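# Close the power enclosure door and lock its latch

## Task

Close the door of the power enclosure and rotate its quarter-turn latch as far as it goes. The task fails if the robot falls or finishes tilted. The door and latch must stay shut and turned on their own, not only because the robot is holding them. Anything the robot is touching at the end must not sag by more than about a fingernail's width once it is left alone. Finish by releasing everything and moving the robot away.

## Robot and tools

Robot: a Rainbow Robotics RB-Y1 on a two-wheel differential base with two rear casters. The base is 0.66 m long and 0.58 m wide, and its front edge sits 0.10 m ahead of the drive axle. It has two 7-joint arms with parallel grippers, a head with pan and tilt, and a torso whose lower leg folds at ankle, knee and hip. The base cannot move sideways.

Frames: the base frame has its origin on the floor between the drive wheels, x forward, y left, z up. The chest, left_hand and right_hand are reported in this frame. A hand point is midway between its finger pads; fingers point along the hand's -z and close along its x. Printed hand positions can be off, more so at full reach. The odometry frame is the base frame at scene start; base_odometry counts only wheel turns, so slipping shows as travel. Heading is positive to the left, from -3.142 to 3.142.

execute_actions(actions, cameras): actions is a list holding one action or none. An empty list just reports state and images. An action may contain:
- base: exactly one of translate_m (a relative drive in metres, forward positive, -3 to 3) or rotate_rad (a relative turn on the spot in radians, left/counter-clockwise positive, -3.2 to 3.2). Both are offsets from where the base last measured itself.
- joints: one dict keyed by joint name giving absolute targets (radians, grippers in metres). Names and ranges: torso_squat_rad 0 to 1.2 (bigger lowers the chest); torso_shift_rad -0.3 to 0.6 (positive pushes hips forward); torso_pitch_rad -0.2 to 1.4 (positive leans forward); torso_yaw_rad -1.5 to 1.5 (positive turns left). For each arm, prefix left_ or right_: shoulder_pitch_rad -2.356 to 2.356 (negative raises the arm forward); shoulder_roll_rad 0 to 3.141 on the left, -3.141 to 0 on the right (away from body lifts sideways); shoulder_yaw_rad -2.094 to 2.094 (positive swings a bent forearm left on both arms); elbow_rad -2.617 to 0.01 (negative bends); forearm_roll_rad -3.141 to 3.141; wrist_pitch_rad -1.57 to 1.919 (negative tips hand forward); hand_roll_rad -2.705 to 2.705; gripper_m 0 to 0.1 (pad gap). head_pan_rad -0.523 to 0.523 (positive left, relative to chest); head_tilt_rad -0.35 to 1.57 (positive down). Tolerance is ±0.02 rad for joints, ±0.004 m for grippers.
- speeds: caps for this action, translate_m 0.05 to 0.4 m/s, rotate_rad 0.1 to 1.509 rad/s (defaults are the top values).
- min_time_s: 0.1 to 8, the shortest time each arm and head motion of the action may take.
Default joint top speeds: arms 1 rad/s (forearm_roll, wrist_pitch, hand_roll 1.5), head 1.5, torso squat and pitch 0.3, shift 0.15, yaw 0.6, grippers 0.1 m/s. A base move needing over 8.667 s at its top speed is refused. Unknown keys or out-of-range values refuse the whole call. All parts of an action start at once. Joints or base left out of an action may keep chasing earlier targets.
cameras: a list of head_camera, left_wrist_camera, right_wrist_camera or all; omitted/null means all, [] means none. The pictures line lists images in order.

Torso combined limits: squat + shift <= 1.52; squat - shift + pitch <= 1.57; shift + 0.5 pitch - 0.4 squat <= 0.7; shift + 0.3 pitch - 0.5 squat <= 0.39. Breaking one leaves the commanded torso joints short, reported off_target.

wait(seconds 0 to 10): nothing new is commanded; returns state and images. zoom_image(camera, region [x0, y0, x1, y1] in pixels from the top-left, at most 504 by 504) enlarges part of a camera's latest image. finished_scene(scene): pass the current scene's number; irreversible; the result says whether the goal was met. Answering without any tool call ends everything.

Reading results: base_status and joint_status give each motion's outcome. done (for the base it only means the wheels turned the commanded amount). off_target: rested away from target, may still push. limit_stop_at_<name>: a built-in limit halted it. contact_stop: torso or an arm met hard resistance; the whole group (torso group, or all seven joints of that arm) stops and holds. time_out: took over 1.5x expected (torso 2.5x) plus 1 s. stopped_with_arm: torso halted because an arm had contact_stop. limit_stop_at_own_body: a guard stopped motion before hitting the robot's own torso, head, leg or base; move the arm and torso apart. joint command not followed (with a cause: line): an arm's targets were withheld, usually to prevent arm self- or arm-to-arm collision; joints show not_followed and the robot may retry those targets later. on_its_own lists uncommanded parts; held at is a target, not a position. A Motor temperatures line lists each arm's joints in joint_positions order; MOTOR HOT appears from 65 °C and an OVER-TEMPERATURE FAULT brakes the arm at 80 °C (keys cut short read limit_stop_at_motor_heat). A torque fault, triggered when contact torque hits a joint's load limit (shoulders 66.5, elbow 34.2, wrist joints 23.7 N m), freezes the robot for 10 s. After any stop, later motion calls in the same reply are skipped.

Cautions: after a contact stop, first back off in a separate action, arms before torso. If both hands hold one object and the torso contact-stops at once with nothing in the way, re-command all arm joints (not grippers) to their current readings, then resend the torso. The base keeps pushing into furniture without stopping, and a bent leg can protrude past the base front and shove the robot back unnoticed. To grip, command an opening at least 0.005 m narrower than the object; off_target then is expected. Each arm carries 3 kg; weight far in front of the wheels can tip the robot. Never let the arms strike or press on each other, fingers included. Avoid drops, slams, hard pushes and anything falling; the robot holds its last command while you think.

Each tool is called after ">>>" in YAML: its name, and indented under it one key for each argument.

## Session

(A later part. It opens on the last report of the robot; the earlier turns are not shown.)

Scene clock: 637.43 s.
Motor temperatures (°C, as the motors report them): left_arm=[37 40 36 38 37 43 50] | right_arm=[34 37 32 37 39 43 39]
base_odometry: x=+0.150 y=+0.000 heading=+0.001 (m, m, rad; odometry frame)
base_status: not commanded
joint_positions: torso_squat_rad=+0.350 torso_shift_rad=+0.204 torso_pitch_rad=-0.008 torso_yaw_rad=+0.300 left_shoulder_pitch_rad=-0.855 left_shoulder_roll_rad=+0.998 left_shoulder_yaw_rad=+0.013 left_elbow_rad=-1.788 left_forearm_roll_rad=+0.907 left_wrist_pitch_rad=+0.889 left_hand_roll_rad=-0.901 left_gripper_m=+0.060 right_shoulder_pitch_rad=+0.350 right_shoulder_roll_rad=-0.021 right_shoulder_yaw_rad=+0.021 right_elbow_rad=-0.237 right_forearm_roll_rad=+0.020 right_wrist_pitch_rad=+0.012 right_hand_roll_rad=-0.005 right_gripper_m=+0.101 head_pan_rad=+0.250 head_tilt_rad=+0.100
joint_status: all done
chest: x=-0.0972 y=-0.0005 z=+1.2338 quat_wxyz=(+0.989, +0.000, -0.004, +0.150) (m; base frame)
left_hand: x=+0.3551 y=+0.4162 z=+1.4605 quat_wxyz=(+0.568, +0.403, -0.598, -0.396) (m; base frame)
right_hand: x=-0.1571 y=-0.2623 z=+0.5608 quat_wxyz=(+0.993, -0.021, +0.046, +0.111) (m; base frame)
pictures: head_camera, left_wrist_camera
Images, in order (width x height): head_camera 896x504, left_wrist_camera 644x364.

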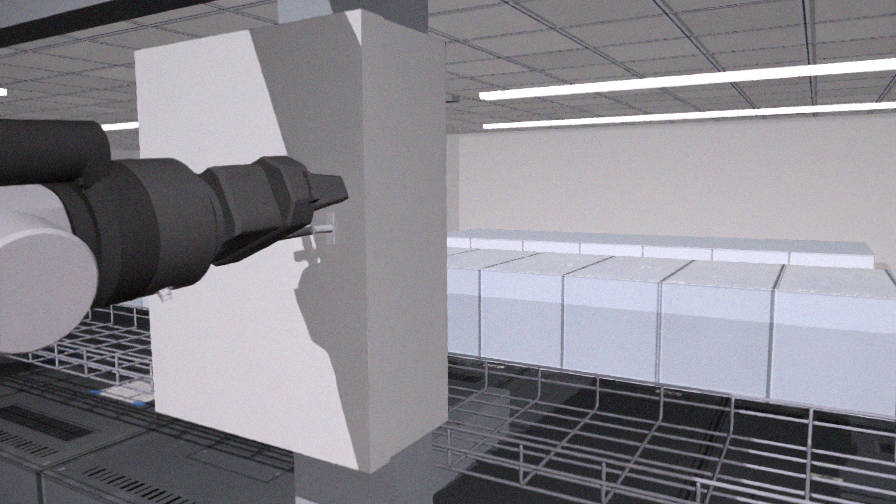

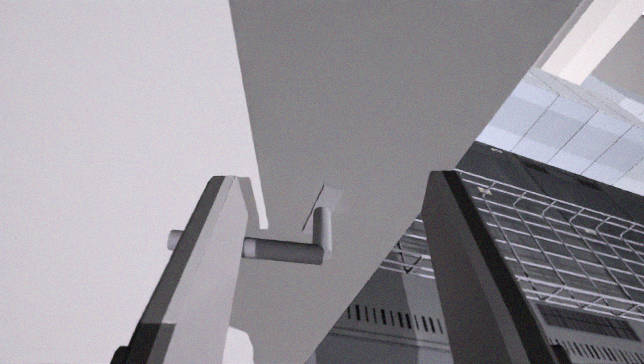

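The roll didn't turn it. The finger rode up on the lever and lifted the hand 1.5 cm, while the lever stayed level. So the latch is solidly held, and I need to see the inside of the door. Unloading first.

>>> execute_actions:
  actions:
    - {"joints": {"left_hand_roll_rad": -1.85}, "min_time_s": 1.0}
  cameras: []

>>> execute_actions:
  actions:
    - {"joints": {"torso_shift_rad": 0.16}}
  cameras: []

>>> execute_actions:
  actions:
    - {"joints": {"left_shoulder_pitch_rad": -0.855, "left_shoulder_roll_rad": 1.042, "left_shoulder_yaw_rad": 0.0, "left_elbow_rad": -1.704, "left_forearm_roll_rad": 0.911, "left_wrist_pitch_rad": 0.894, "left_hand_roll_rad": 0.289, "left_gripper_m": 0.05}}
  cameras: ["head_camera", "left_wrist_camera"]

Scene clock: 667.60 s.
Motor temperatures (°C, as the motors report them): left_arm=[38 41 39 38 47 65 51] | right_arm=[34 37 32 37 39 43 39]
MOTOR HOT: a motor of the left arm reached 65 °C. Now the hottest motor of the left arm, joint 6 (wrist pitch), reports 65 °C. The temperature limit of the motors' drives, at which the controller stops that arm, is 80 °C. To cool a motor, set the load down, stop pushing, or move to a pose that needs little force.
base_odometry: x=+0.150 y=+0.000 heading=+0.002 (m, m, rad; odometry frame)
base_status: not commanded
joint_positions: torso_squat_rad=+0.350 torso_shift_rad=+0.205 torso_pitch_rad=-0.005 torso_yaw_rad=+0.300 left_shoulder_pitch_rad=-0.844 left_shoulder_roll_rad=+0.992 left_shoulder_yaw_rad=+0.000 left_elbow_rad=-1.787 left_forearm_roll_rad=+0.911 left_wrist_pitch_rad=+0.894 left_hand_roll_rad=-1.850 left_gripper_m=+0.060 right_shoulder_pitch_rad=+0.350 right_shoulder_roll_rad=-0.021 right_shoulder_yaw_rad=+0.021 right_elbow_rad=-0.237 right_forearm_roll_rad=+0.020 right_wrist_pitch_rad=+0.012 right_hand_roll_rad=-0.005 right_gripper_m=+0.101 head_pan_rad=+0.250 head_tilt_rad=+0.100
joint_status: all done
chest: x=-0.0959 y=-0.0002 z=+1.2337 quat_wxyz=(+0.989, +0.000, -0.003, +0.149) (m; base frame)
left_hand: x=+0.3611 y=+0.4149 z=+1.4454 quat_wxyz=(+0.331, +0.621, -0.346, -0.621) (m; base frame)
right_hand: x=-0.1575 y=-0.2626 z=+0.5611 quat_wxyz=(+0.992, -0.021, +0.048, +0.111) (m; base frame)
pictures: none
No camera images: the call's "cameras" was empty. Leave "cameras" out to get every camera's image.

Scene clock: 668.67 s.
Motor temperatures (°C, as the motors report them): left_arm=[38 41 39 38 47 64 51] | right_arm=[34 37 32 37 39 43 39]
MOTOR HOT: still on. Now the hottest motor of the left arm, joint 6 (wrist pitch), reports 64 °C; a drive's own limit is 80 °C.
base_odometry: x=+0.150 y=+0.000 heading=+0.001 (m, m, rad; odometry frame)
base_status: not commanded
joint_positions: torso_squat_rad=+0.350 torso_shift_rad=+0.160 torso_pitch_rad=-0.005 torso_yaw_rad=+0.300 left_shoulder_pitch_rad=-0.844 left_shoulder_roll_rad=+0.991 left_shoulder_yaw_rad=+0.000 left_elbow_rad=-1.787 left_forearm_roll_rad=+0.911 left_wrist_pitch_rad=+0.894 left_hand_roll_rad=-1.850 left_gripper_m=+0.060 right_shoulder_pitch_rad=+0.350 right_shoulder_roll_rad=-0.021 right_shoulder_yaw_rad=+0.021 right_elbow_rad=-0.237 right_forearm_roll_rad=+0.020 right_wrist_pitch_rad=+0.012 right_hand_roll_rad=-0.005 right_gripper_m=+0.101 head_pan_rad=+0.250 head_tilt_rad=+0.100
joint_status: all done
chest: x=-0.1249 y=-0.0002 z=+1.2391 quat_wxyz=(+0.989, +0.000, -0.003, +0.149) (m; base frame)
left_hand: x=+0.3322 y=+0.4149 z=+1.4506 quat_wxyz=(+0.331, +0.620, -0.346, -0.621) (m; base frame)
right_hand: x=-0.1866 y=-0.2626 z=+0.5665 quat_wxyz=(+0.992, -0.021, +0.048, +0.111) (m; base frame)
pictures: none
No camera images: the call's "cameras" was empty. Leave "cameras" out to get every camera's image.

Scene clock: 670.70 s.
Motor temperatures (°C, as the motors report them): left_arm=[38 41 39 38 46 63 51] | right_arm=[34 37 32 37 39 43 39]
MOTOR HOT: still on. Now the hottest motor of the left arm, joint 6 (wrist pitch), reports 63 °C; a drive's own limit is 80 °C.
base_odometry: x=+0.150 y=+0.000 heading=+0.001 (m, m, rad; odometry frame)
base_status: not commanded
joint_positions: torso_squat_rad=+0.350 torso_shift_rad=+0.160 torso_pitch_rad=-0.005 torso_yaw_rad=+0.300 left_shoulder_pitch_rad=-0.855 left_shoulder_roll_rad=+1.042 left_shoulder_yaw_rad=+0.000 left_elbow_rad=-1.704 left_forearm_roll_rad=+0.911 left_wrist_pitch_rad=+0.894 left_hand_roll_rad=+0.289 left_gripper_m=+0.050 right_shoulder_pitch_rad=+0.350 right_shoulder_roll_rad=-0.021 right_shoulder_yaw_rad=+0.021 right_elbow_rad=-0.237 right_forearm_roll_rad=+0.020 right_wrist_pitch_rad=+0.012 right_hand_roll_rad=-0.005 right_gripper_m=+0.101 head_pan_rad=+0.250 head_tilt_rad=+0.100
joint_status: all done
chest: x=-0.1249 y=-0.0002 z=+1.2391 quat_wxyz=(+0.989, +0.000, -0.003, +0.149) (m; base frame)
left_hand: x=+0.3311 y=+0.4581 z=+1.4523 quat_wxyz=(+0.712, +0.020, -0.702, +0.027) (m; base frame)
right_hand: x=-0.1866 y=-0.2626 z=+0.5665 quat_wxyz=(+0.992, -0.021, +0.048, +0.111) (m; base frame)
pictures: head_camera, left_wrist_camera
Images, in order (width x height): head_camera 896x504, left_wrist_camera 644x364.

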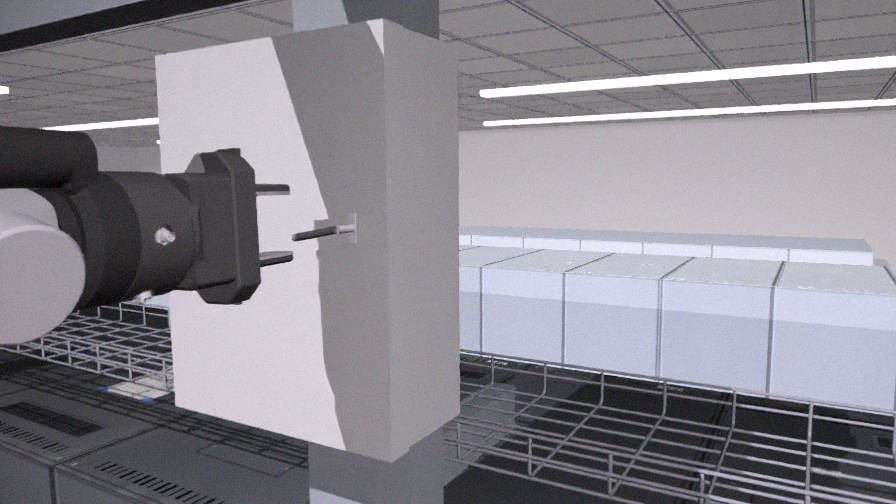

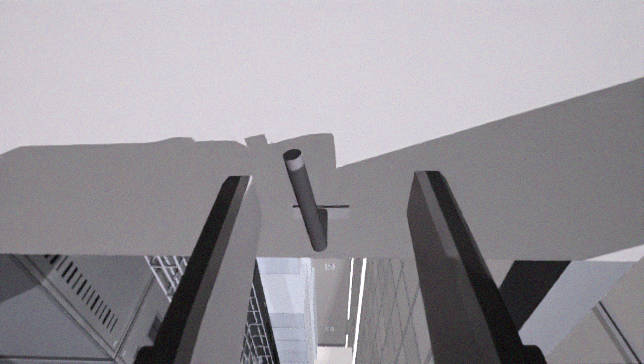

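Correction: the lever did turn. In this wrist view it now tilts about 0.3 rad downward, where it was straight before. So I was wrong to call it solidly held. The latch is stiff, not locked, and I don't need to open the door. The rolling finger drive works, so I'll repeat it with a longer roll. I'll unload straight away afterwards to spare the hot wrist motor.

>>> execute_actions:
  actions:
    - {"joints": {"left_shoulder_pitch_rad": -0.843, "left_shoulder_roll_rad": 0.991, "left_elbow_rad": -1.787, "left_hand_roll_rad": -1.55, "left_gripper_m": 0.06}}
  cameras: []

>>> execute_actions:
  actions:
    - {"joints": {"torso_shift_rad": 0.205}}
  cameras: ["left_wrist_camera"]

Scene clock: 693.77 s.
Motor temperatures (°C, as the motors report them): left_arm=[38 40 38 38 41 53 50] | right_arm=[34 37 32 37 39 43 39]
MOTOR HOT: cleared. Now the hottest motor of the left arm, joint 6 (wrist pitch), reports 53 °C.
base_odometry: x=+0.150 y=+0.000 heading=+0.001 (m, m, rad; odometry frame)
base_status: not commanded
joint_positions: torso_squat_rad=+0.350 torso_shift_rad=+0.160 torso_pitch_rad=-0.005 torso_yaw_rad=+0.300 left_shoulder_pitch_rad=-0.844 left_shoulder_roll_rad=+0.991 left_shoulder_yaw_rad=+0.000 left_elbow_rad=-1.787 left_forearm_roll_rad=+0.911 left_wrist_pitch_rad=+0.894 left_hand_roll_rad=-1.550 left_gripper_m=+0.060 right_shoulder_pitch_rad=+0.350 right_shoulder_roll_rad=-0.021 right_shoulder_yaw_rad=+0.021 right_elbow_rad=-0.237 right_forearm_roll_rad=+0.020 right_wrist_pitch_rad=+0.012 right_hand_roll_rad=-0.005 right_gripper_m=+0.101 head_pan_rad=+0.250 head_tilt_rad=+0.100
joint_status: all done
chest: x=-0.1249 y=-0.0002 z=+1.2391 quat_wxyz=(+0.989, +0.000, -0.003, +0.149) (m; base frame)
left_hand: x=+0.3323 y=+0.4151 z=+1.4504 quat_wxyz=(+0.420, +0.562, -0.435, -0.565) (m; base frame)
right_hand: x=-0.1866 y=-0.2625 z=+0.5665 quat_wxyz=(+0.992, -0.021, +0.048, +0.111) (m; base frame)
pictures: none
No camera images: the call's "cameras" was empty. Leave "cameras" out to get every camera's image.

Scene clock: 694.83 s.
Motor temperatures (°C, as the motors report them): left_arm=[38 40 37 38 41 53 50] | right_arm=[34 37 32 37 39 43 39]
base_odometry: x=+0.150 y=+0.000 heading=+0.001 (m, m, rad; odometry frame)
base_status: not commanded
joint_positions: torso_squat_rad=+0.350 torso_shift_rad=+0.205 torso_pitch_rad=-0.005 torso_yaw_rad=+0.300 left_shoulder_pitch_rad=-0.844 left_shoulder_roll_rad=+0.991 left_shoulder_yaw_rad=+0.001 left_elbow_rad=-1.787 left_forearm_roll_rad=+0.911 left_wrist_pitch_rad=+0.894 left_hand_roll_rad=-1.550 left_gripper_m=+0.060 right_shoulder_pitch_rad=+0.350 right_shoulder_roll_rad=-0.021 right_shoulder_yaw_rad=+0.021 right_elbow_rad=-0.237 right_forearm_roll_rad=+0.020 right_wrist_pitch_rad=+0.012 right_hand_roll_rad=-0.005 right_gripper_m=+0.101 head_pan_rad=+0.250 head_tilt_rad=+0.100
joint_status: all done
chest: x=-0.0958 y=-0.0002 z=+1.2337 quat_wxyz=(+0.989, +0.000, -0.003, +0.149) (m; base frame)
left_hand: x=+0.3612 y=+0.4150 z=+1.4455 quat_wxyz=(+0.420, +0.562, -0.435, -0.564) (m; base frame)
right_hand: x=-0.1576 y=-0.2625 z=+0.5612 quat_wxyz=(+0.992, -0.021, +0.048, +0.111) (m; base frame)
pictures: left_wrist_camera
Images, in order (width x height): left_wrist_camera 644x364.

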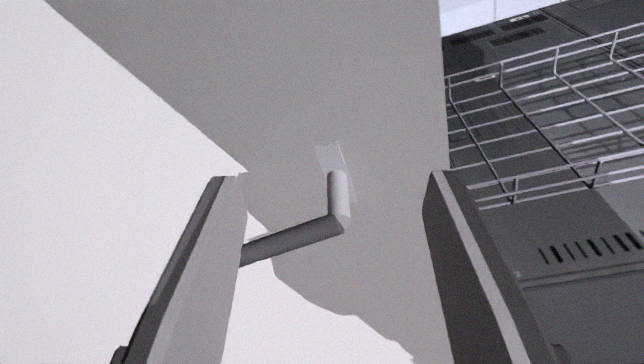

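Same layout as last time: elbow centred, lever just under the left finger. Rolling through now, then unloading.

>>> execute_actions:
  actions:
    - {"joints": {"left_hand_roll_rad": 0.4}, "min_time_s": 3.0}
  cameras: ["head_camera", "left_wrist_camera"]

Scene clock: 699.27 s.
Motor temperatures (°C, as the motors report them): left_arm=[38 40 37 38 42 52 50] | right_arm=[34 37 32 37 39 43 39]
base_odometry: x=+0.150 y=+0.000 heading=+0.002 (m, m, rad; odometry frame)
base_status: not commanded
joint_positions: torso_squat_rad=+0.350 torso_shift_rad=+0.205 torso_pitch_rad=-0.006 torso_yaw_rad=+0.301 left_shoulder_pitch_rad=-0.840 left_shoulder_roll_rad=+0.997 left_shoulder_yaw_rad=+0.005 left_elbow_rad=-1.780 left_forearm_roll_rad=+0.907 left_wrist_pitch_rad=+0.895 left_hand_roll_rad=+0.399 left_gripper_m=+0.059 right_shoulder_pitch_rad=+0.350 right_shoulder_roll_rad=-0.021 right_shoulder_yaw_rad=+0.021 right_elbow_rad=-0.237 right_forearm_roll_rad=+0.020 right_wrist_pitch_rad=+0.012 right_hand_roll_rad=-0.005 right_gripper_m=+0.101 head_pan_rad=+0.250 head_tilt_rad=+0.100
joint_status: all done
chest: x=-0.0961 y=+0.0015 z=+1.2337 quat_wxyz=(+0.989, -0.002, -0.003, +0.150) (m; base frame)
left_hand: x=+0.3596 y=+0.4243 z=+1.4443 quat_wxyz=(+0.703, -0.040, -0.709, +0.037) (m; base frame)
right_hand: x=-0.1572 y=-0.2627 z=+0.5618 quat_wxyz=(+0.992, -0.023, +0.048, +0.111) (m; base frame)
pictures: head_camera, left_wrist_camera
Images, in order (width x height): head_camera 896x504, left_wrist_camera 644x364.

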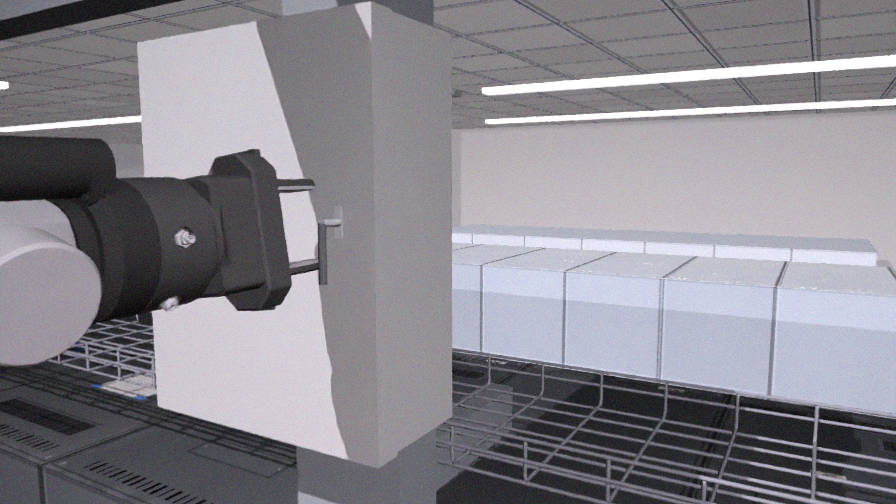

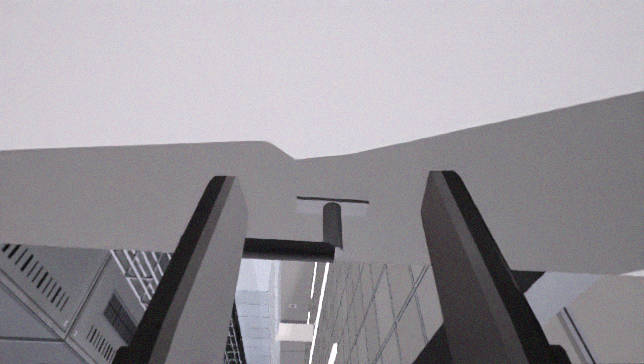

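The lever now points straight down. Rolling back right away to take the load off the wrist.

>>> execute_actions:
  actions:
    - {"joints": {"left_hand_roll_rad": -0.1}, "min_time_s": 0.8}
  cameras: []

>>> execute_actions:
  actions:
    - {"joints": {"torso_shift_rad": 0.10}}
  cameras: ["head_camera", "left_wrist_camera"]

Scene clock: 702.83 s.
Motor temperatures (°C, as the motors report them): left_arm=[38 40 37 39 43 51 50] | right_arm=[34 37 32 37 39 43 39]
base_odometry: x=+0.150 y=+0.000 heading=+0.002 (m, m, rad; odometry frame)
base_status: not commanded
joint_positions: torso_squat_rad=+0.350 torso_shift_rad=+0.205 torso_pitch_rad=-0.005 torso_yaw_rad=+0.300 left_shoulder_pitch_rad=-0.843 left_shoulder_roll_rad=+0.992 left_shoulder_yaw_rad=+0.001 left_elbow_rad=-1.787 left_forearm_roll_rad=+0.911 left_wrist_pitch_rad=+0.894 left_hand_roll_rad=-0.100 left_gripper_m=+0.060 right_shoulder_pitch_rad=+0.350 right_shoulder_roll_rad=-0.021 right_shoulder_yaw_rad=+0.021 right_elbow_rad=-0.237 right_forearm_roll_rad=+0.020 right_wrist_pitch_rad=+0.012 right_hand_roll_rad=-0.005 right_gripper_m=+0.101 head_pan_rad=+0.250 head_tilt_rad=+0.100
joint_status: all done
chest: x=-0.0959 y=+0.0000 z=+1.2337 quat_wxyz=(+0.989, +0.000, -0.003, +0.149) (m; base frame)
left_hand: x=+0.3611 y=+0.4158 z=+1.4448 quat_wxyz=(+0.689, +0.132, -0.698, -0.144) (m; base frame)
right_hand: x=-0.1575 y=-0.2626 z=+0.5612 quat_wxyz=(+0.992, -0.021, +0.048, +0.111) (m; base frame)
pictures: none
No camera images: the call's "cameras" was empty. Leave "cameras" out to get every camera's image.

Scene clock: 704.30 s.
Motor temperatures (°C, as the motors report them): left_arm=[38 40 37 39 43 51 50] | right_arm=[34 37 32 37 39 43 39]
base_odometry: x=+0.150 y=+0.000 heading=+0.001 (m, m, rad; odometry frame)
base_status: not commanded
joint_positions: torso_squat_rad=+0.350 torso_shift_rad=+0.100 torso_pitch_rad=-0.005 torso_yaw_rad=+0.300 left_shoulder_pitch_rad=-0.843 left_shoulder_roll_rad=+0.991 left_shoulder_yaw_rad=+0.000 left_elbow_rad=-1.787 left_forearm_roll_rad=+0.911 left_wrist_pitch_rad=+0.894 left_hand_roll_rad=-0.100 left_gripper_m=+0.060 right_shoulder_pitch_rad=+0.350 right_shoulder_roll_rad=-0.021 right_shoulder_yaw_rad=+0.021 right_elbow_rad=-0.237 right_forearm_roll_rad=+0.020 right_wrist_pitch_rad=+0.012 right_hand_roll_rad=-0.005 right_gripper_m=+0.101 head_pan_rad=+0.250 head_tilt_rad=+0.100
joint_status: all done
chest: x=-0.1640 y=-0.0001 z=+1.2442 quat_wxyz=(+0.989, +0.000, -0.003, +0.149) (m; base frame)
left_hand: x=+0.2931 y=+0.4154 z=+1.4551 quat_wxyz=(+0.689, +0.132, -0.698, -0.144) (m; base frame)
right_hand: x=-0.2257 y=-0.2625 z=+0.5717 quat_wxyz=(+0.992, -0.021, +0.048, +0.111) (m; base frame)
pictures: head_camera, left_wrist_camera
Images, in order (width x height): head_camera 896x504, left_wrist_camera 644x364.

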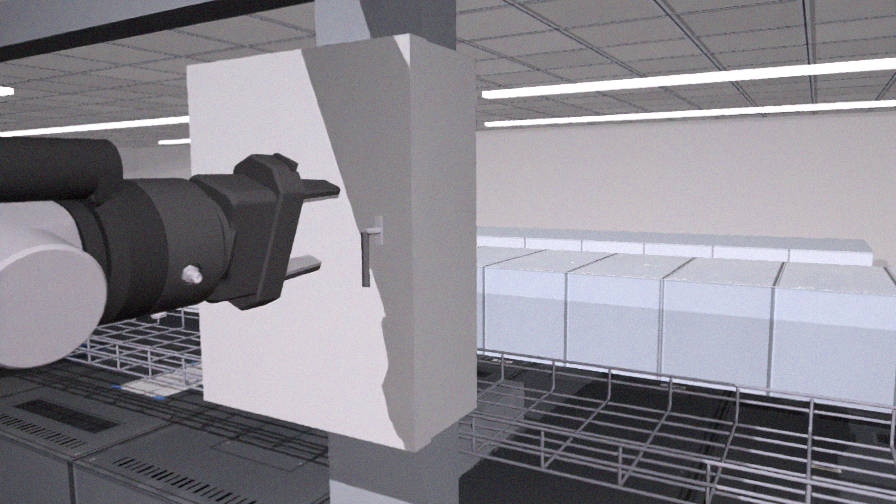

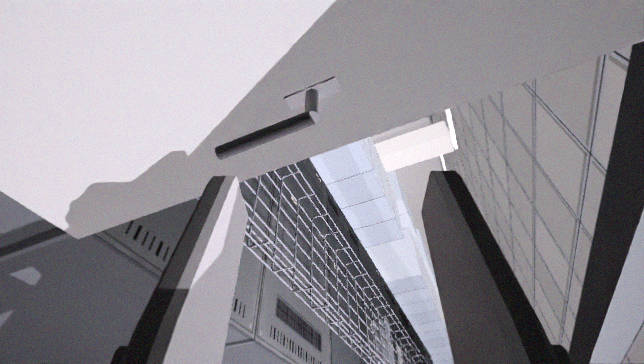

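>>> zoom_image:
  camera: "head_camera"
  region: [300, 190, 440, 310]

Region (300, 190, 440, 310) of head_camera's 896x504 image, scaled by 3.600, with more detail than that image has; it fills the top 432 rows of this view, and the rest is white.

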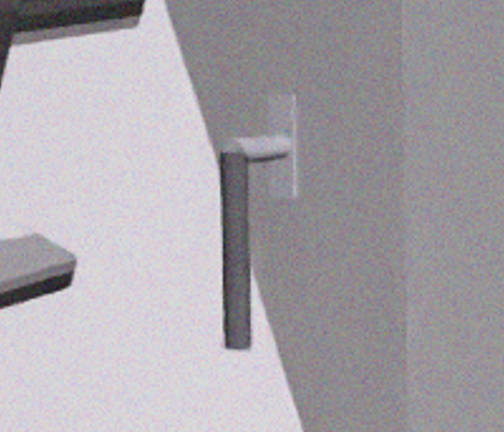

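The lever hangs vertical, parallel to the door edge. The door is flush and the hand is clear, so I'm ending scene 1.

>>> finished_scene:
  scene: 1

The scene is finished: the task was done.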